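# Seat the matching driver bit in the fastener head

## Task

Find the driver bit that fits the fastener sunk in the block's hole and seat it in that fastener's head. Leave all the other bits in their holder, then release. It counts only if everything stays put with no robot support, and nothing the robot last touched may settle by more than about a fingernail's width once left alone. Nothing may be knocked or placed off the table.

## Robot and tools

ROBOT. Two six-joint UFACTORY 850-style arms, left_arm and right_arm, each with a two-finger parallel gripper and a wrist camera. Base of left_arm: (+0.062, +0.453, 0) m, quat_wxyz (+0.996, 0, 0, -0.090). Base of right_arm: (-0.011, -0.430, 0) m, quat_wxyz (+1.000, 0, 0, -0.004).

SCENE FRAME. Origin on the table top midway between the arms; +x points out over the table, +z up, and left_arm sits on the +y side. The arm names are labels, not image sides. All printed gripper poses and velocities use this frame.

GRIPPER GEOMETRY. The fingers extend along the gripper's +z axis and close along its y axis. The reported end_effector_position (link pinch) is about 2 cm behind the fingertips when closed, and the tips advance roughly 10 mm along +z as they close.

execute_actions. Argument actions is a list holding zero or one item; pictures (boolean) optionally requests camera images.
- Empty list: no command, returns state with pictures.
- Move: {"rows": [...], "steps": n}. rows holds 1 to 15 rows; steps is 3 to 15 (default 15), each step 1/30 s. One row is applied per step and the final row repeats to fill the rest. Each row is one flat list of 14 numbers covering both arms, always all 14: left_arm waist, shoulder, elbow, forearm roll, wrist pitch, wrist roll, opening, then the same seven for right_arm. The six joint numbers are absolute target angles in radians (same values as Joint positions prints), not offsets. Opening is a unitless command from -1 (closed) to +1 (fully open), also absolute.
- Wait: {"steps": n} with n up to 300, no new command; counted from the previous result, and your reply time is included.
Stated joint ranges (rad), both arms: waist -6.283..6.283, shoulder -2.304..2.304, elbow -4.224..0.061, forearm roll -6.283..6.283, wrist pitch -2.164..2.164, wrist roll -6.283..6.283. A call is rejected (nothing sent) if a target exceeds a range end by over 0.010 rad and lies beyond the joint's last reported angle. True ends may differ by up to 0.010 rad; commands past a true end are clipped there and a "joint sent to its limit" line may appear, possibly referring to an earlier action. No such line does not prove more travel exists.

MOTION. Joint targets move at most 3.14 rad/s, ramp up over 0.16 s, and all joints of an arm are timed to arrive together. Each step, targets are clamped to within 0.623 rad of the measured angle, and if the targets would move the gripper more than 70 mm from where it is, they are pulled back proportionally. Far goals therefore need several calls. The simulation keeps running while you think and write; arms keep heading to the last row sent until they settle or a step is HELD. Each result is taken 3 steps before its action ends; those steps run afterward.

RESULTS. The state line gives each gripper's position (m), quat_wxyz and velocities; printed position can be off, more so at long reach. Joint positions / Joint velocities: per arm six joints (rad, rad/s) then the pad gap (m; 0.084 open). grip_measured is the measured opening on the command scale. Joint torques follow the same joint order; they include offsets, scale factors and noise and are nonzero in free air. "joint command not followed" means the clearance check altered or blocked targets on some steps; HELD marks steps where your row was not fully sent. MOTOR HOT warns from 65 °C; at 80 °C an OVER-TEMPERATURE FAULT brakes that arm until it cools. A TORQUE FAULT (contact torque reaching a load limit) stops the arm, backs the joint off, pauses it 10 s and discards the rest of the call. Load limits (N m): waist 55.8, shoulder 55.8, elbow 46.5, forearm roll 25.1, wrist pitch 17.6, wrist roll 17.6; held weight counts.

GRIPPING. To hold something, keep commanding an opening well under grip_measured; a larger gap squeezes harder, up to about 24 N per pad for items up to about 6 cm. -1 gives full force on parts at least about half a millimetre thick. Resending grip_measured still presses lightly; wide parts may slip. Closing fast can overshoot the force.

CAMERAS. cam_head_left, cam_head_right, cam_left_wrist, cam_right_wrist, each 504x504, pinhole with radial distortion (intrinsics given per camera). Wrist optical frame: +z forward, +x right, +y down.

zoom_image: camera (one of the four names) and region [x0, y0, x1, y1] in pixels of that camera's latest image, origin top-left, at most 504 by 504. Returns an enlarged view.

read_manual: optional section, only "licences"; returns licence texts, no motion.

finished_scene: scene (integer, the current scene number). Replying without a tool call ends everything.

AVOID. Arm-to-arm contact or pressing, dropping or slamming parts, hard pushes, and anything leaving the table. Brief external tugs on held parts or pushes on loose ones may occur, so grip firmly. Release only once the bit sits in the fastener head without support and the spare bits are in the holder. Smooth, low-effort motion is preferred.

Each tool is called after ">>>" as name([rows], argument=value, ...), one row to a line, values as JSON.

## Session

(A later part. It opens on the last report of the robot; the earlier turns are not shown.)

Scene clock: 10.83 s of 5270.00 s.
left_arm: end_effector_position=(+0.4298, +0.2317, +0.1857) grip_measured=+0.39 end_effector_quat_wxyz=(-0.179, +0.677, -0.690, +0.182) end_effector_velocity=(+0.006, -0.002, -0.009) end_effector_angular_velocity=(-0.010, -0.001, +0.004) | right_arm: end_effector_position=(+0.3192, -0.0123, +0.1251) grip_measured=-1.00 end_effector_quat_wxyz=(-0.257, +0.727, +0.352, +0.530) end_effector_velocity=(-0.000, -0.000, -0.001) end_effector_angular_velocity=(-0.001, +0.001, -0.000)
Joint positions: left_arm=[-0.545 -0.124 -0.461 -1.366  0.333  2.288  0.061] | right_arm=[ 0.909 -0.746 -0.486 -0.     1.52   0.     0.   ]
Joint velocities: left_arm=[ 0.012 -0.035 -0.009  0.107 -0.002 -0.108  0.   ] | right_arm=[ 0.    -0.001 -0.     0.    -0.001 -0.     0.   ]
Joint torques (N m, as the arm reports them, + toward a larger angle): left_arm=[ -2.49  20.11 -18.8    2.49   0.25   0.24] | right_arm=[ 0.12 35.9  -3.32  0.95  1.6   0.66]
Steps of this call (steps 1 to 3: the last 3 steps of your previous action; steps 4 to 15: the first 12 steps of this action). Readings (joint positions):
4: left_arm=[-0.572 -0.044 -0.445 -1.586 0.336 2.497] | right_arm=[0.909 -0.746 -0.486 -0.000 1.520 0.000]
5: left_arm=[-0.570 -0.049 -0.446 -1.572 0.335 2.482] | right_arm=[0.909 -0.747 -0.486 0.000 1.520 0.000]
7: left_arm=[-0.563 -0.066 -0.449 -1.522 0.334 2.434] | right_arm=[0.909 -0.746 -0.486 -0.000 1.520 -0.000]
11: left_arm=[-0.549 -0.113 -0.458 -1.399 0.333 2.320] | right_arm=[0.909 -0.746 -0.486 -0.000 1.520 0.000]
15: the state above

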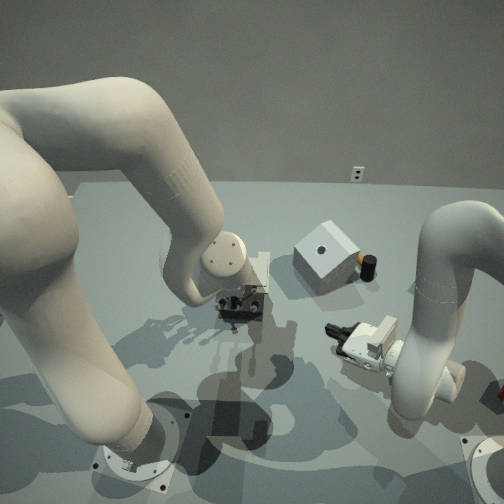

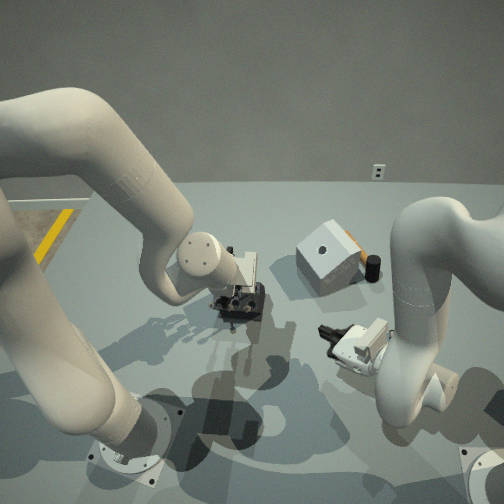

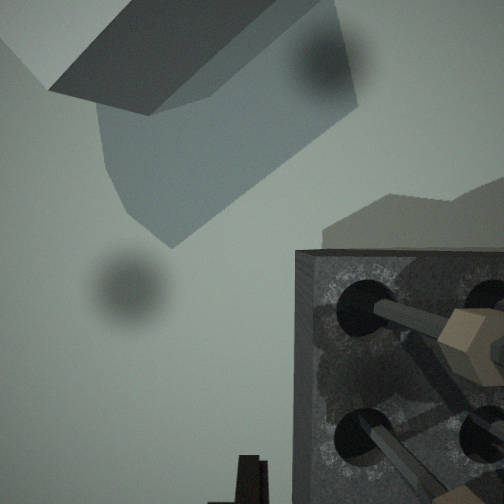

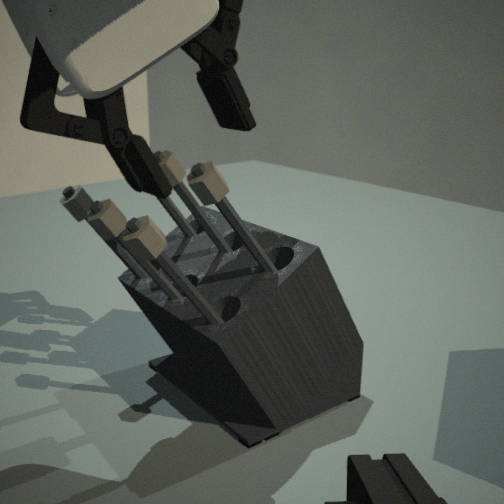

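>>> execute_actions([
  {"rows":[[-0.5476,-0.1281,-0.4567,-1.3554,0.3326,2.2776,0.3,0.909,-0.7465,-0.486,0,1.52,0,-1],[-0.5476,-0.1281,-0.4567,-1.3554,0.3326,2.2776,0.2,0.909,-0.7465,-0.486,0,1.52,0,-1],[-0.5476,-0.1281,-0.4567,-1.3554,0.3326,2.2776,0.1,0.909,-0.7465,-0.486,0,1.52,0,-1],[-0.5476,-0.1281,-0.4567,-1.3554,0.3326,2.2776,0.0,0.909,-0.7465,-0.486,0,1.52,0,-1],[-0.5476,-0.1281,-0.4567,-1.3554,0.3326,2.2776,-0.1,0.909,-0.7465,-0.486,0,1.52,0,-1],[-0.5476,-0.1281,-0.4567,-1.3554,0.3326,2.2776,-0.2,0.909,-0.7465,-0.486,0,1.52,0,-1],[-0.5476,-0.1281,-0.4567,-1.3554,0.3326,2.2776,-0.3,0.909,-0.7465,-0.486,0,1.52,0,-1],[-0.5476,-0.1281,-0.4567,-1.3554,0.3326,2.2776,-0.4,0.909,-0.7465,-0.486,0,1.52,0,-1],[-0.5476,-0.1281,-0.4567,-1.3554,0.3326,2.2776,-0.5,0.909,-0.7465,-0.486,0,1.52,0,-1],[-0.5476,-0.1281,-0.4567,-1.3554,0.3326,2.2776,-0.57,0.909,-0.7465,-0.486,0,1.52,0,-1],[-0.5476,-0.1281,-0.4567,-1.3554,0.3326,2.2776,-0.65,0.909,-0.7465,-0.486,0,1.52,0,-1],[-0.5476,-0.1281,-0.4567,-1.3554,0.3326,2.2776,-0.75,0.909,-0.7465,-0.486,0,1.52,0,-1],[-0.5476,-0.1281,-0.4567,-1.3554,0.3326,2.2776,-0.9,0.909,-0.7465,-0.486,0,1.52,0,-1]],"steps":15},
])

>>> execute_actions([
  {"rows":[[-0.5697,-0.0565,-0.4415,-1.5485,0.333,2.46,-0.9,0.909,-0.7465,-0.486,0,1.52,0,-1]],"steps":7},
])

>>> execute_actions([
  {"rows":[[-0.5928,0.0162,-0.4303,-1.734,0.347,2.634,-0.9,0.909,-0.7465,-0.486,0,1.52,0,-1]],"steps":7},
])

>>> execute_actions([
  {"rows":[[-0.6429,0.1547,-0.4195,-2.062,0.4123,2.9396,-0.9,0.909,-0.7465,-0.486,0,1.52,0,-1]],"steps":15},
], pictures=true)

Scene clock: 11.77 s of 5270.00 s.
left_arm: end_effector_position=(+0.4275, +0.2320, +0.1828) grip_measured=-0.64 end_effector_quat_wxyz=(-0.178, +0.676, -0.692, +0.180) end_effector_velocity=(-0.002, -0.001, -0.001) end_effector_angular_velocity=(-0.002, +0.005, -0.005) | right_arm: end_effector_position=(+0.3192, -0.0123, +0.1251) grip_measured=-1.00 end_effector_quat_wxyz=(-0.257, +0.727, +0.352, +0.530) end_effector_velocity=(+0.000, +0.000, +0.000) end_effector_angular_velocity=(+0.000, -0.000, +0.000)
Joint positions: left_arm=[-0.547 -0.128 -0.457 -1.355  0.333  2.278  0.016] | right_arm=[ 0.909 -0.747 -0.486  0.     1.52  -0.     0.   ]
Joint velocities: left_arm=[-0.002  0.001  0.001 -0.    -0.006  0.001 -0.044] | right_arm=[-0.  0. -0. -0. -0. -0.  0.]
Joint torques (N m, as the arm reports them, + toward a larger angle): left_arm=[ -3.24  15.48 -19.86   4.41   0.43  -0.58] | right_arm=[-1.28 34.97 -3.    0.9   1.69  0.77]
Steps of this call (steps 1 to 3: the last 3 steps of your previous action; steps 4 to 16: the robot went on to your last target; steps 17 to 28: the first 12 steps of this action). Readings (joint positions):
17: left_arm=[-0.544 -0.128 -0.462 -1.355 0.333 2.278] | right_arm=[0.909 -0.746 -0.486 -0.000 1.520 -0.000]
18: left_arm=[-0.544 -0.128 -0.461 -1.355 0.333 2.278] | right_arm=[0.909 -0.746 -0.486 0.000 1.520 0.000]
20: left_arm=[-0.546 -0.128 -0.459 -1.355 0.333 2.278] | right_arm=[0.909 -0.746 -0.486 -0.000 1.520 0.000]
24: left_arm=[-0.547 -0.128 -0.457 -1.355 0.333 2.278] | right_arm=[0.909 -0.746 -0.486 0.000 1.520 -0.000]
28: the state above

Scene clock: 12.00 s of 5270.00 s.
left_arm: end_effector_position=(+0.4251, +0.2325, +0.1863) grip_measured=-0.64 end_effector_quat_wxyz=(-0.178, +0.675, -0.693, +0.179) end_effector_velocity=(-0.052, +0.006, +0.089) end_effector_angular_velocity=(+0.019, +0.003, +0.011) | right_arm: end_effector_position=(+0.3192, -0.0123, +0.1251) grip_measured=-1.00 end_effector_quat_wxyz=(-0.257, +0.727, +0.352, +0.530) end_effector_velocity=(-0.000, -0.001, -0.001) end_effector_angular_velocity=(-0.002, +0.002, -0.001)
Joint positions: left_arm=[-0.552 -0.114 -0.453 -1.395  0.333  2.316  0.016] | right_arm=[ 0.909 -0.746 -0.486 -0.     1.52   0.     0.   ]
Joint velocities: left_arm=[-0.105  0.338  0.076 -0.921  0.001  0.863  0.   ] | right_arm=[-0.    -0.001  0.     0.    -0.001  0.001  0.   ]
Joint torques (N m, as the arm reports them, + toward a larger angle): left_arm=[ -9.25  24.51 -21.45  -3.78   0.16   0.27] | right_arm=[-0.44 36.28 -3.26  0.95  1.73  0.81]
Steps of this call (steps 1 to 3: the last 3 steps of your previous action; steps 4 to 7: the first 4 steps of this action). Readings (joint positions):
4: left_arm=[-0.548 -0.128 -0.457 -1.355 0.332 2.278] | right_arm=[0.909 -0.747 -0.486 0.000 1.520 0.000]
5: left_arm=[-0.548 -0.127 -0.456 -1.358 0.333 2.281] | right_arm=[0.909 -0.747 -0.486 0.000 1.520 0.000]
7: the state above

Scene clock: 12.23 s of 5270.00 s.
left_arm: end_effector_position=(+0.4148, +0.2329, +0.2043) grip_measured=-0.64 end_effector_quat_wxyz=(-0.179, +0.676, -0.693, +0.179) end_effector_velocity=(-0.059, +0.003, +0.109) end_effector_angular_velocity=(+0.009, -0.015, +0.007) | right_arm: end_effector_position=(+0.3192, -0.0123, +0.1251) grip_measured=-1.00 end_effector_quat_wxyz=(-0.257, +0.727, +0.352, +0.530) end_effector_velocity=(+0.000, +0.001, +0.001) end_effector_angular_velocity=(+0.001, -0.001, +0.001)
Joint positions: left_arm=[-0.573 -0.047 -0.44  -1.574  0.336  2.485  0.016] | right_arm=[ 0.909 -0.747 -0.486 -0.     1.52  -0.     0.   ]
Joint velocities: left_arm=[-0.131  0.401  0.071 -1.051  0.069  0.985  0.   ] | right_arm=[-0.     0.001 -0.001 -0.001 -0.    -0.     0.   ]
Joint torques (N m, as the arm reports them, + toward a larger angle): left_arm=[-10.46  24.34 -22.89  -2.28   0.13   0.25] | right_arm=[ 0.51 35.69 -3.46  0.91  1.65  0.73]
Steps of this call (steps 1 to 3: the last 3 steps of your previous action; steps 4 to 7: the first 4 steps of this action). Readings (joint positions):
4: left_arm=[-0.565 -0.071 -0.445 -1.508 0.333 2.421] | right_arm=[0.909 -0.747 -0.486 -0.000 1.520 0.000]
5: left_arm=[-0.567 -0.065 -0.444 -1.524 0.333 2.436] | right_arm=[0.909 -0.746 -0.486 -0.000 1.520 -0.000]
7: the state above

Scene clock: 12.73 s of 5270.00 s.
left_arm: end_effector_position=(+0.3860, +0.2331, +0.2576) grip_measured=-0.64 end_effector_quat_wxyz=(-0.179, +0.676, -0.692, +0.181) end_effector_velocity=(-0.024, +0.004, +0.020) end_effector_angular_velocity=(+0.015, +0.029, -0.016) | right_arm: end_effector_position=(+0.3192, -0.0123, +0.1251) grip_measured=-1.00 end_effector_quat_wxyz=(-0.257, +0.727, +0.352, +0.530) end_effector_velocity=(-0.000, -0.000, -0.000) end_effector_angular_velocity=(-0.000, +0.001, +0.000)
Joint positions: left_arm=[-0.639  0.145 -0.421 -2.037  0.407  2.916  0.016] | right_arm=[ 0.909 -0.747 -0.486 -0.     1.52  -0.     0.   ]
Joint velocities: left_arm=[-0.038  0.096  0.014 -0.256  0.053  0.251 -0.   ] | right_arm=[-0.001 -0.001  0.    -0.001  0.     0.     0.   ]
Joint torques (N m, as the arm reports them, + toward a larger angle): left_arm=[ -4.65  11.52 -24.33   5.58   0.22  -0.4 ] | right_arm=[-1.29 35.38 -3.02  0.97  1.72  0.71]
Steps of this call (steps 1 to 3: the last 3 steps of your previous action; steps 4 to 15: the first 12 steps of this action). Readings (joint positions):
4: left_arm=[-0.588 0.001 -0.433 -1.693 0.344 2.594] | right_arm=[0.909 -0.747 -0.486 0.000 1.520 -0.000]
5: left_arm=[-0.590 0.007 -0.432 -1.708 0.346 2.609] | right_arm=[0.909 -0.747 -0.486 -0.000 1.520 0.000]
7: left_arm=[-0.597 0.027 -0.430 -1.760 0.354 2.659] | right_arm=[0.909 -0.747 -0.486 -0.000 1.520 0.000]
11: left_arm=[-0.627 0.111 -0.423 -1.956 0.391 2.840] | right_arm=[0.909 -0.746 -0.486 0.000 1.520 0.000]
15: the state above

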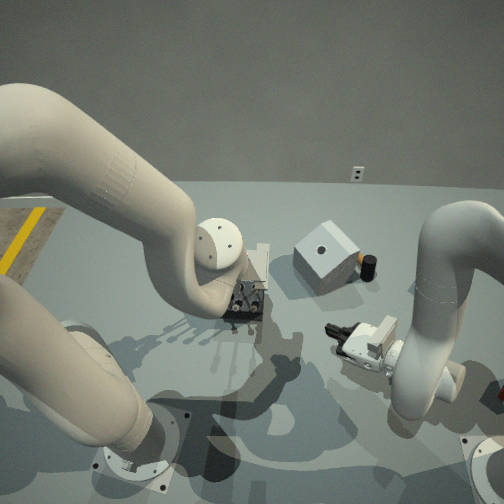

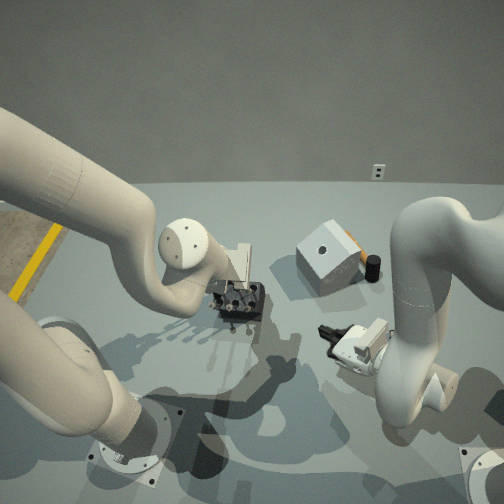

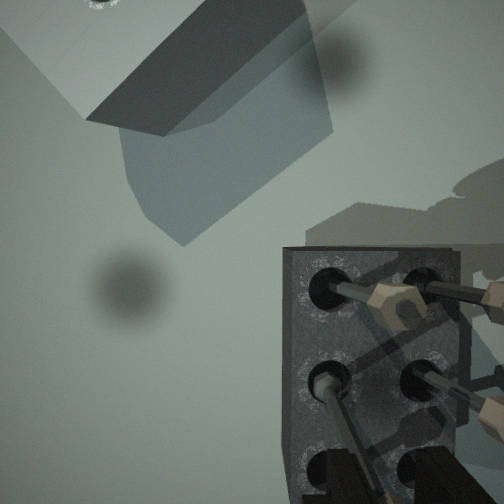

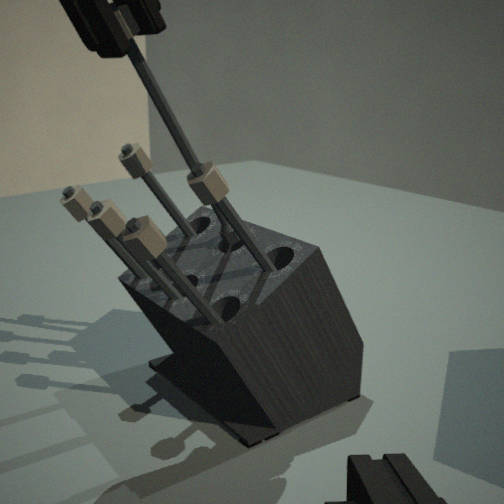

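>>> execute_actions([
  {"rows":[[-0.667,0.2115,-0.42,-2.173,0.454,3.039,-0.9,0.909,-0.7465,-0.486,0,1.52,0,-1]],"steps":15},
], pictures=true)

>>> zoom_image(camera="cam_right_wrist", region=[180, 170, 280, 270])

>>> zoom_image(camera="cam_left_wrist", region=[285, 340, 375, 430])

Scene clock: 13.27 s of 5270.00 s.
left_arm: end_effector_position=(+0.3745, +0.2334, +0.2761) grip_measured=-0.64 end_effector_quat_wxyz=(-0.178, +0.676, -0.692, +0.180) end_effector_velocity=(-0.004, +0.002, +0.005) end_effector_angular_velocity=(+0.006, +0.005, +0.000) | right_arm: end_effector_position=(+0.3192, -0.0123, +0.1251) grip_measured=-1.00 end_effector_quat_wxyz=(-0.257, +0.727, +0.352, +0.530) end_effector_velocity=(-0.000, +0.000, +0.000) end_effector_angular_velocity=(+0.001, -0.000, +0.001)
Joint positions: left_arm=[-0.666  0.209 -0.42  -2.168  0.452  3.035  0.016] | right_arm=[ 0.909 -0.746 -0.486 -0.     1.52  -0.     0.   ]
Joint velocities: left_arm=[-0.008  0.02   0.001 -0.045  0.019  0.042 -0.   ] | right_arm=[ 0.     0.    -0.    -0.001  0.001  0.     0.   ]
Joint torques (N m, as the arm reports them, + toward a larger angle): left_arm=[ -6.55   7.9  -26.48   4.05  -0.15   0.02] | right_arm=[-1.02 35.86 -3.26  1.    1.73  0.79]
Steps of this call (steps 1 to 3: the last 3 steps of your previous action; step 4: the robot went on to your last target; steps 5 to 16: the first 12 steps of this action). Readings (joint positions):
5: left_arm=[-0.642 0.152 -0.420 -2.057 0.411 2.935] | right_arm=[0.909 -0.747 -0.486 0.000 1.520 0.000]
6: left_arm=[-0.643 0.154 -0.419 -2.061 0.413 2.940] | right_arm=[0.909 -0.746 -0.486 -0.000 1.520 -0.000]
8: left_arm=[-0.650 0.171 -0.419 -2.095 0.426 2.970] | right_arm=[0.909 -0.746 -0.486 0.000 1.520 0.000]
12: left_arm=[-0.663 0.203 -0.420 -2.155 0.447 3.022] | right_arm=[0.909 -0.747 -0.486 0.000 1.520 -0.000]
16: the state above

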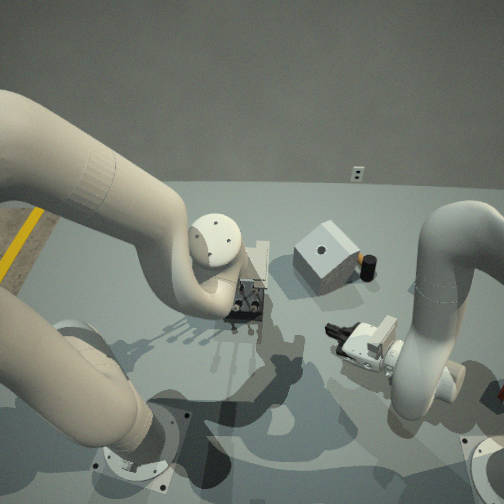

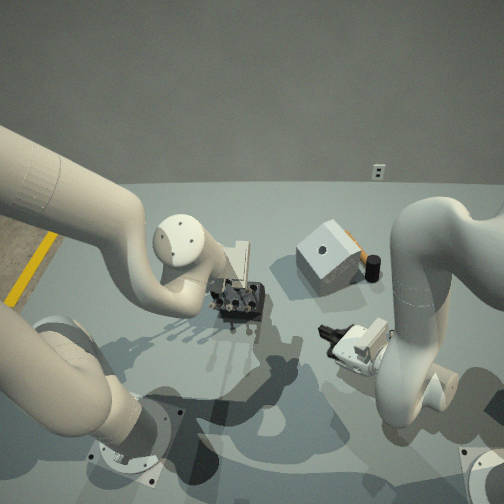

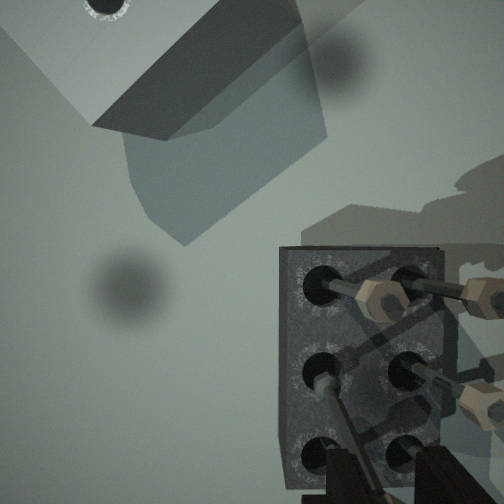

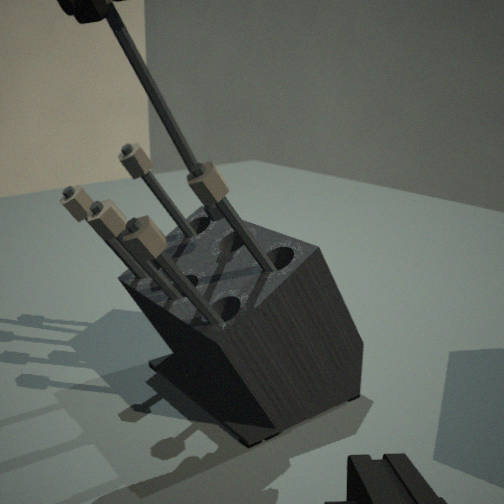

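Region (180, 170, 280, 270) of cam_right_wrist's 504x504 image, scaled by 5.040, with more detail than that image has.

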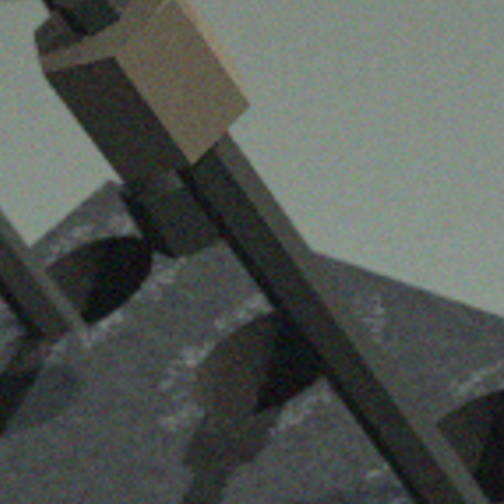

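Region (285, 340, 375, 430) of cam_left_wrist's 504x504 image, scaled by 5.600, with more detail than that image has.

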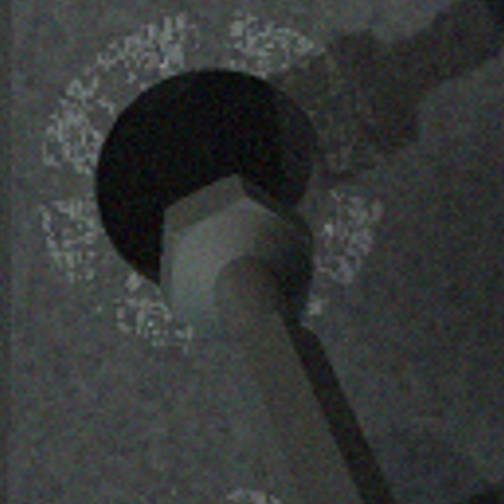

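>>> execute_actions([
  {"rows":[[-0.759,0.395,-0.45,-2.44,0.64,3.27,-0.9,0.909,-0.7465,-0.486,0,1.52,0,-1]],"steps":15},
])

>>> execute_actions([
  {"steps":8},
], pictures=true)

>>> zoom_image(camera="cam_right_wrist", region=[100, 60, 240, 200])

Scene clock: 14.30 s of 5270.00 s.
left_arm: end_effector_position=(+0.3422, +0.2334, +0.3367) grip_measured=-0.64 end_effector_quat_wxyz=(-0.177, +0.676, -0.692, +0.181) end_effector_velocity=(-0.032, +0.007, +0.026) end_effector_angular_velocity=(+0.022, +0.045, -0.018) | right_arm: end_effector_position=(+0.3192, -0.0123, +0.1251) grip_measured=-1.00 end_effector_quat_wxyz=(-0.257, +0.727, +0.352, +0.530) end_effector_velocity=(-0.000, -0.000, -0.000) end_effector_angular_velocity=(-0.001, +0.001, +0.000)
Joint positions: left_arm=[-0.753  0.384 -0.448 -2.423  0.628  3.255  0.016] | right_arm=[ 0.909 -0.746 -0.486 -0.     1.52  -0.     0.   ]
Joint velocities: left_arm=[-0.056  0.101 -0.009 -0.17   0.125  0.157 -0.   ] | right_arm=[-0.    -0.     0.001 -0.     0.    -0.     0.   ]
Joint torques (N m, as the arm reports them, + toward a larger angle): left_arm=[ -4.09  -0.23 -28.99   4.87  -0.75  -0.59] | right_arm=[-0.18 36.33 -3.07  0.78  1.74  0.75]
Steps of this call (steps 1 to 3: the last 3 steps of your previous action; steps 4 to 15: the robot went on to your last target; steps 16 to 19: nothing new was sent; steps 20 to 31: the first 12 steps of this action). Readings (joint positions):
20: left_arm=[-0.667 0.212 -0.420 -2.173 0.454 3.039] | right_arm=[0.909 -0.746 -0.486 0.000 1.520 -0.000]
21: left_arm=[-0.668 0.213 -0.420 -2.176 0.456 3.042] | right_arm=[0.909 -0.747 -0.486 0.000 1.520 -0.000]
23: left_arm=[-0.680 0.237 -0.423 -2.213 0.483 3.075] | right_arm=[0.909 -0.746 -0.486 -0.000 1.520 -0.000]
27: left_arm=[-0.735 0.348 -0.443 -2.370 0.590 3.208] | right_arm=[0.909 -0.746 -0.486 -0.000 1.520 0.000]
31: the state above

Scene clock: 14.57 s of 5270.00 s.
left_arm: end_effector_position=(+0.3394, +0.2339, +0.3394) grip_measured=-0.64 end_effector_quat_wxyz=(-0.176, +0.675, -0.693, +0.180) end_effector_velocity=(-0.002, +0.000, +0.003) end_effector_angular_velocity=(-0.002, +0.001, +0.000) | right_arm: end_effector_position=(+0.3192, -0.0123, +0.1251) grip_measured=-1.00 end_effector_quat_wxyz=(-0.257, +0.727, +0.352, +0.530) end_effector_velocity=(-0.000, -0.000, -0.000) end_effector_angular_velocity=(-0.001, +0.001, +0.001)
Joint positions: left_arm=[-0.758  0.394 -0.45  -2.439  0.639  3.269  0.016] | right_arm=[ 0.909 -0.746 -0.486  0.     1.52  -0.     0.   ]
Joint velocities: left_arm=[-0.003  0.009 -0.002 -0.012  0.009  0.01  -0.   ] | right_arm=[-0.    -0.001  0.    -0.001  0.    -0.     0.   ]
Joint torques (N m, as the arm reports them, + toward a larger angle): left_arm=[ -3.92   3.09 -28.23   4.2    0.01  -0.14] | right_arm=[-0.92 36.97 -3.27  0.66  1.64  0.69]
Kept back: nothing.
Steps of this call (steps 1 to 3: the last 3 steps of your previous action; steps 4 to 8: the robot went on to your last target). Readings (joint positions):
1: left_arm=[-0.755 0.387 -0.449 -2.428 0.632 3.259] | right_arm=[0.909 -0.747 -0.486 0.000 1.520 0.000]
2: left_arm=[-0.756 0.389 -0.449 -2.431 0.634 3.263] | right_arm=[0.909 -0.747 -0.486 0.000 1.520 -0.000]
4: left_arm=[-0.757 0.392 -0.449 -2.435 0.637 3.266] | right_arm=[0.909 -0.746 -0.486 0.000 1.520 -0.000]
8: the state above

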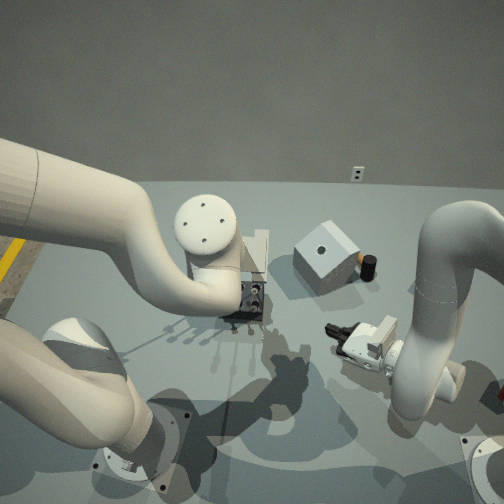

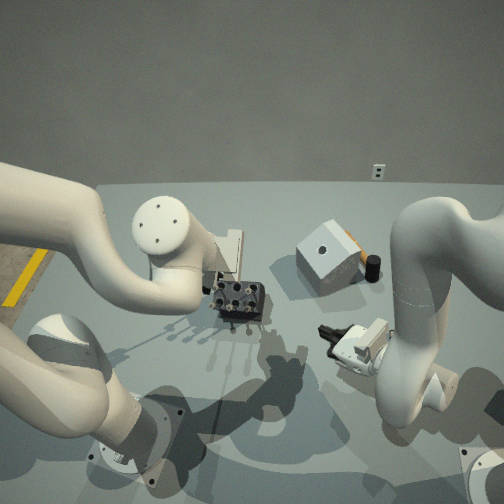

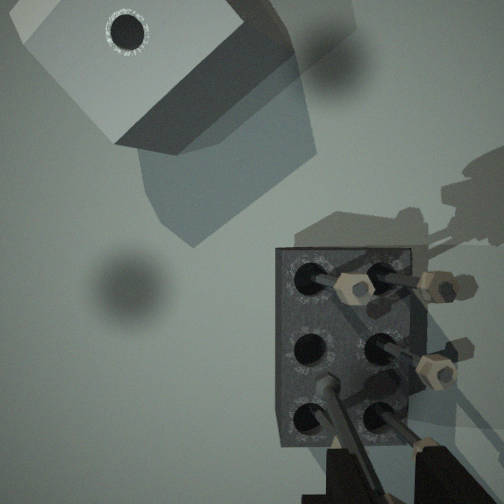

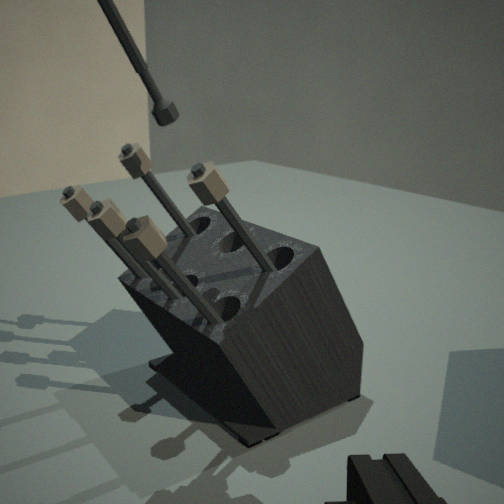

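Region (100, 60, 240, 200) of cam_right_wrist's 504x504 image, scaled by 3.600, with more detail than that image has.

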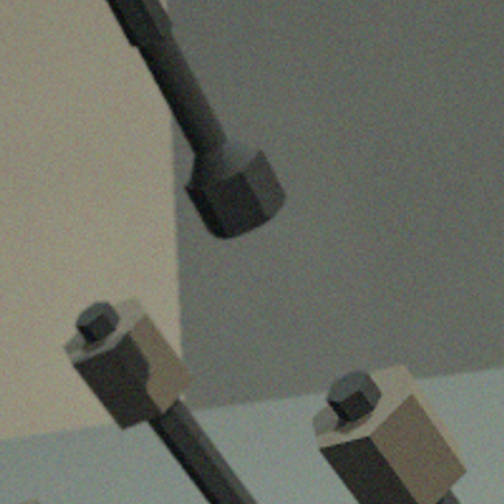

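>>> execute_actions([
  {"rows":[[-0.68,0.35,-0.62,-2.1,0.4,3.2,-0.9,0.75,-0.7465,-0.486,0,1.52,0,-1]],"steps":12},
])

>>> execute_actions([
  {"rows":[[-0.5,0.15,-0.8,-1.5,0.0,3.1,-0.9,0.567,-0.7465,-0.486,0,1.52,0,-1]],"steps":15},
])

>>> execute_actions([
  {"rows":[[-0.373,-0.2,-0.95,-0.8911,-0.3036,3.0,-0.9,0.567,-0.7465,-0.486,0,1.52,0,-1]],"steps":15},
])

>>> execute_actions([
  {"steps":6},
])

>>> execute_actions([
  {"rows":[[-0.373,-0.3413,-1.0141,-0.8911,-0.3036,3.0,-0.9,0.567,-0.7465,-0.486,0,1.52,0,-1]],"steps":15},
])

>>> execute_actions([
  {"steps":10},
], pictures=true)

>>> zoom_image(camera="cam_left_wrist", region=[280, 325, 370, 415])

Scene clock: 15.10 s of 5270.00 s.
left_arm: end_effector_position=(+0.3918, +0.1892, +0.3974) grip_measured=-0.64 end_effector_quat_wxyz=(-0.187, +0.624, -0.705, +0.279) end_effector_velocity=(+0.218, -0.197, +0.282) end_effector_angular_velocity=(-0.418, -0.736, -0.578) | right_arm: end_effector_position=(+0.3738, -0.0620, +0.1252) grip_measured=-1.00 end_effector_quat_wxyz=(-0.219, +0.750, +0.301, +0.547) end_effector_velocity=(+0.082, -0.088, -0.001) end_effector_angular_velocity=(-0.003, +0.003, -0.223)
Joint positions: left_arm=[-0.715  0.37  -0.545 -2.25   0.506  3.231  0.016] | right_arm=[ 0.77  -0.746 -0.486  0.     1.52   0.     0.   ]
Joint velocities: left_arm=[ 0.206 -0.117 -0.442  0.887 -0.625 -0.183  0.   ] | right_arm=[-0.226 -0.001  0.003 -0.003 -0.    -0.001  0.   ]
Joint torques (N m, as the arm reports them, + toward a larger angle): left_arm=[ -4.01   3.13 -28.65   5.16  -0.82   0.07] | right_arm=[ 4.48 35.3  -2.62  0.86  1.74  0.73]
Steps of this call (steps 1 to 7: the robot went on to your last target; steps 8 to 16: the first 9 steps of this action). Readings (joint positions):
8: left_arm=[-0.759 0.395 -0.450 -2.440 0.640 3.270] | right_arm=[0.909 -0.747 -0.486 -0.000 1.520 -0.000]
9: left_arm=[-0.758 0.394 -0.451 -2.437 0.638 3.269] | right_arm=[0.907 -0.746 -0.486 -0.000 1.520 -0.000]
11: left_arm=[-0.750 0.390 -0.468 -2.401 0.612 3.262] | right_arm=[0.873 -0.747 -0.486 -0.000 1.520 -0.000]
15: left_arm=[-0.722 0.374 -0.531 -2.279 0.527 3.237] | right_arm=[0.780 -0.746 -0.486 0.000 1.520 0.000]
16: the state above

Scene clock: 15.60 s of 5270.00 s.
left_arm: end_effector_position=(+0.4961, +0.1019, +0.4797) grip_measured=-0.64 end_effector_quat_wxyz=(+0.207, -0.416, +0.786, -0.407) end_effector_velocity=(+0.152, -0.117, +0.033) end_effector_angular_velocity=(+0.290, -0.297, -0.973) | right_arm: end_effector_position=(+0.4370, -0.1424, +0.1251) grip_measured=-1.00 end_effector_quat_wxyz=(-0.166, +0.775, +0.228, +0.565) end_effector_velocity=(+0.030, -0.047, +0.000) end_effector_angular_velocity=(+0.000, +0.000, -0.104)
Joint positions: left_arm=[-0.537  0.19  -0.762 -1.626  0.084  3.121  0.016] | right_arm=[ 0.578 -0.746 -0.486  0.     1.52   0.     0.   ]
Joint velocities: left_arm=[ 0.402 -0.446 -0.412  1.355 -0.882 -0.222 -0.   ] | right_arm=[-0.107  0.     0.001 -0.003  0.    -0.     0.   ]
Joint torques (N m, as the arm reports them, + toward a larger angle): left_arm=[ -8.36  17.74 -26.68  -5.56   0.11  -0.2 ] | right_arm=[ 4.02 35.76 -3.22  0.94  1.7   0.74]
Steps of this call (steps 1 to 3: the last 3 steps of your previous action; steps 4 to 15: the first 12 steps of this action). Readings (joint positions):
4: left_arm=[-0.690 0.356 -0.598 -2.145 0.432 3.209] | right_arm=[0.756 -0.746 -0.486 -0.000 1.520 0.000]
5: left_arm=[-0.686 0.353 -0.606 -2.128 0.420 3.206] | right_arm=[0.752 -0.746 -0.486 -0.000 1.520 -0.000]
7: left_arm=[-0.670 0.337 -0.625 -2.074 0.380 3.196] | right_arm=[0.717 -0.747 -0.486 -0.000 1.520 -0.000]
11: left_arm=[-0.606 0.266 -0.691 -1.860 0.238 3.160] | right_arm=[0.614 -0.746 -0.486 0.000 1.520 0.000]
15: the state above

Scene clock: 16.10 s of 5270.00 s.
left_arm: end_effector_position=(+0.5387, +0.0781, +0.3850) grip_measured=-0.64 end_effector_quat_wxyz=(+0.152, -0.241, +0.903, -0.323) end_effector_velocity=(+0.063, +0.033, -0.356) end_effector_angular_velocity=(+0.817, +0.423, -0.943) | right_arm: end_effector_position=(+0.4402, -0.1473, +0.1251) grip_measured=-1.00 end_effector_quat_wxyz=(-0.163, +0.777, +0.223, +0.566) end_effector_velocity=(+0.001, -0.001, -0.000) end_effector_angular_velocity=(-0.000, +0.000, -0.002)
Joint positions: left_arm=[-0.413 -0.093 -0.903 -1.081 -0.209  3.031  0.016] | right_arm=[ 0.567 -0.747 -0.486 -0.     1.52  -0.     0.   ]
Joint velocities: left_arm=[ 0.291 -0.784 -0.344  1.392 -0.693 -0.226 -0.   ] | right_arm=[-0.002 -0.    -0.     0.    -0.     0.     0.   ]
Joint torques (N m, as the arm reports them, + toward a larger angle): left_arm=[ -5.98  22.43 -29.01   2.98  -0.07   0.02] | right_arm=[-0.77 35.77 -3.01  0.83  1.64  0.84]
Steps of this call (steps 1 to 3: the last 3 steps of your previous action; steps 4 to 15: the first 12 steps of this action). Readings (joint positions):
4: left_arm=[-0.509 0.159 -0.791 -1.530 0.020 3.105] | right_arm=[0.570 -0.746 -0.486 -0.000 1.520 -0.000]
5: left_arm=[-0.506 0.155 -0.794 -1.518 0.013 3.103] | right_arm=[0.570 -0.746 -0.486 -0.000 1.520 -0.000]
7: left_arm=[-0.495 0.131 -0.807 -1.471 -0.014 3.095] | right_arm=[0.569 -0.746 -0.486 -0.000 1.520 -0.000]
11: left_arm=[-0.453 0.015 -0.856 -1.273 -0.113 3.062] | right_arm=[0.568 -0.746 -0.486 -0.000 1.520 -0.000]
15: the state above

Scene clock: 16.30 s of 5270.00 s.
left_arm: end_effector_position=(+0.5445, +0.0863, +0.3410) grip_measured=-0.64 end_effector_quat_wxyz=(+0.119, -0.192, +0.933, -0.279) end_effector_velocity=(+0.008, +0.014, -0.055) end_effector_angular_velocity=(+0.142, +0.084, -0.174) | right_arm: end_effector_position=(+0.4402, -0.1474, +0.1251) grip_measured=-1.00 end_effector_quat_wxyz=(-0.163, +0.777, +0.223, +0.566) end_effector_velocity=(+0.000, -0.001, -0.000) end_effector_angular_velocity=(+0.000, -0.001, -0.002)
Joint positions: left_arm=[-0.378 -0.186 -0.943 -0.916 -0.291  3.004  0.016] | right_arm=[ 0.567 -0.746 -0.486 -0.     1.52  -0.     0.   ]
Joint velocities: left_arm=[ 0.051 -0.129 -0.074  0.258 -0.135 -0.044 -0.   ] | right_arm=[-0.001 -0.001 -0.     0.001  0.001  0.     0.   ]
Joint torques (N m, as the arm reports them, + toward a larger angle): left_arm=[-10.87  27.18 -28.14   2.01   0.54  -0.53] | right_arm=[-0.92 35.65 -2.46  0.9   1.72  0.72]
Kept back: nothing.
Steps of this call (steps 1 to 3: the last 3 steps of your previous action; steps 4 to 6: the robot went on to your last target). Readings (joint positions):
1: left_arm=[-0.403 -0.119 -0.914 -1.036 -0.231 3.024] | right_arm=[0.567 -0.746 -0.486 -0.000 1.520 -0.000]
2: left_arm=[-0.395 -0.142 -0.924 -0.996 -0.251 3.017] | right_arm=[0.567 -0.747 -0.486 -0.000 1.520 -0.000]
4: left_arm=[-0.383 -0.173 -0.936 -0.942 -0.278 3.008] | right_arm=[0.567 -0.747 -0.486 -0.000 1.520 -0.000]
6: the state above

Scene clock: 16.70 s of 5270.00 s.
left_arm: end_effector_position=(+0.5613, +0.0780, +0.2834) grip_measured=-0.64 end_effector_quat_wxyz=(+0.088, -0.191, +0.946, -0.248) end_effector_velocity=(+0.010, -0.005, -0.017) end_effector_angular_velocity=(+0.013, +0.017, -0.003) | right_arm: end_effector_position=(+0.4402, -0.1474, +0.1251) grip_measured=-1.00 end_effector_quat_wxyz=(-0.163, +0.777, +0.223, +0.566) end_effector_velocity=(+0.000, +0.000, +0.000) end_effector_angular_velocity=(-0.000, -0.001, -0.000)
Joint positions: left_arm=[-0.373 -0.335 -1.011 -0.892 -0.303  3.     0.016] | right_arm=[ 0.567 -0.747 -0.486 -0.     1.52  -0.     0.   ]
Joint velocities: left_arm=[ 0.002 -0.054 -0.035  0.005 -0.002 -0.    -0.   ] | right_arm=[ 0.     0.    -0.     0.     0.    -0.001  0.   ]
Joint torques (N m, as the arm reports them, + toward a larger angle): left_arm=[ -4.99  30.71 -26.01   3.68   0.01  -0.11] | right_arm=[-1.13 35.75 -2.86  0.55  1.64  0.85]
Steps of this call (steps 1 to 12: the first 12 steps of this action). Readings (joint positions):
1: left_arm=[-0.377 -0.190 -0.945 -0.909 -0.295 3.003] | right_arm=[0.567 -0.747 -0.486 -0.000 1.520 -0.000]
2: left_arm=[-0.376 -0.195 -0.948 -0.904 -0.297 3.002] | right_arm=[0.567 -0.746 -0.486 -0.000 1.520 -0.000]
4: left_arm=[-0.375 -0.231 -0.967 -0.898 -0.300 3.001] | right_arm=[0.567 -0.746 -0.486 -0.000 1.520 0.000]
8: left_arm=[-0.374 -0.318 -1.001 -0.893 -0.303 3.000] | right_arm=[0.567 -0.746 -0.486 -0.000 1.520 -0.000]
12: the state above

Scene clock: 17.03 s of 5270.00 s.
left_arm: end_effector_position=(+0.5620, +0.0777, +0.2810) grip_measured=-0.64 end_effector_quat_wxyz=(+0.087, -0.191, +0.946, -0.247) end_effector_velocity=(-0.000, +0.000, -0.002) end_effector_angular_velocity=(+0.001, +0.004, -0.001) | right_arm: end_effector_position=(+0.4402, -0.1474, +0.1251) grip_measured=-1.00 end_effector_quat_wxyz=(-0.163, +0.777, +0.223, +0.566) end_effector_velocity=(+0.000, -0.001, +0.000) end_effector_angular_velocity=(-0.000, -0.001, -0.001)
Joint positions: left_arm=[-0.373 -0.341 -1.014 -0.891 -0.304  3.     0.016] | right_arm=[ 0.567 -0.747 -0.486 -0.     1.52   0.     0.   ]
Joint velocities: left_arm=[ 0.    -0.003 -0.     0.    -0.002 -0.     0.   ] | right_arm=[-0.001  0.001  0.001  0.001  0.    -0.     0.   ]
Joint torques (N m, as the arm reports them, + toward a larger angle): left_arm=[ -6.12  25.19 -26.86   3.42  -0.02  -0.09] | right_arm=[-1.44 35.67 -3.39  0.59  1.64  0.78]
Kept back: nothing.
Steps of this call (steps 1 to 3: the last 3 steps of your previous action; steps 4 to 10: the robot went on to your last target). Readings (joint positions):
1: left_arm=[-0.373 -0.336 -1.012 -0.892 -0.303 3.000] | right_arm=[0.567 -0.746 -0.486 -0.000 1.520 0.000]
2: left_arm=[-0.373 -0.337 -1.013 -0.891 -0.303 3.000] | right_arm=[0.567 -0.747 -0.486 -0.000 1.520 -0.000]
4: left_arm=[-0.373 -0.339 -1.013 -0.891 -0.304 3.000] | right_arm=[0.567 -0.747 -0.486 0.000 1.520 0.000]
8: left_arm=[-0.373 -0.340 -1.014 -0.891 -0.304 3.000] | right_arm=[0.567 -0.747 -0.486 0.000 1.520 -0.000]
10: the state above

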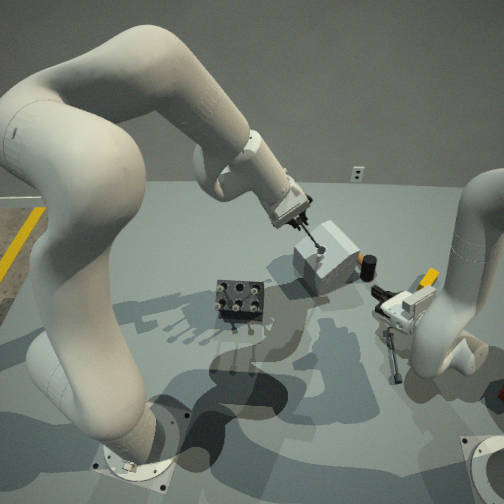

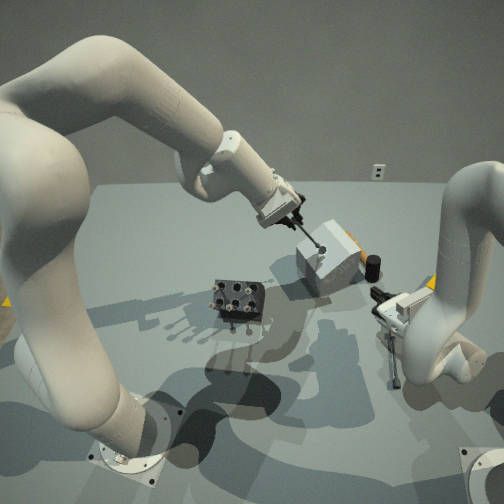

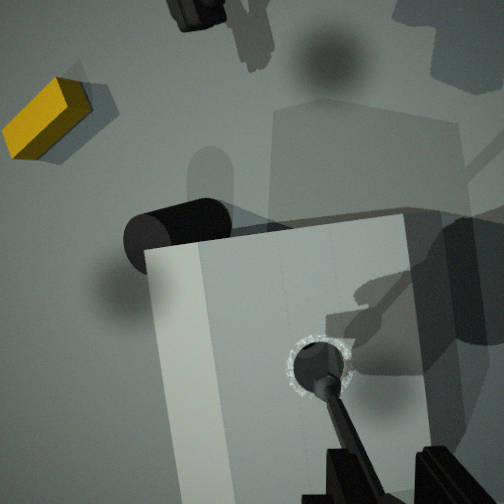

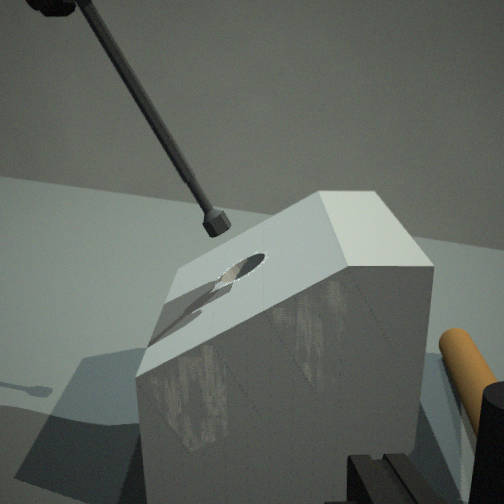

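Region (280, 325, 370, 415) of cam_left_wrist's 504x504 image, scaled by 5.600, with more detail than that image has.

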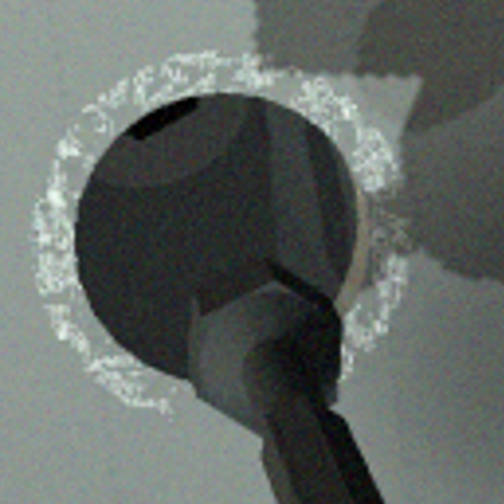

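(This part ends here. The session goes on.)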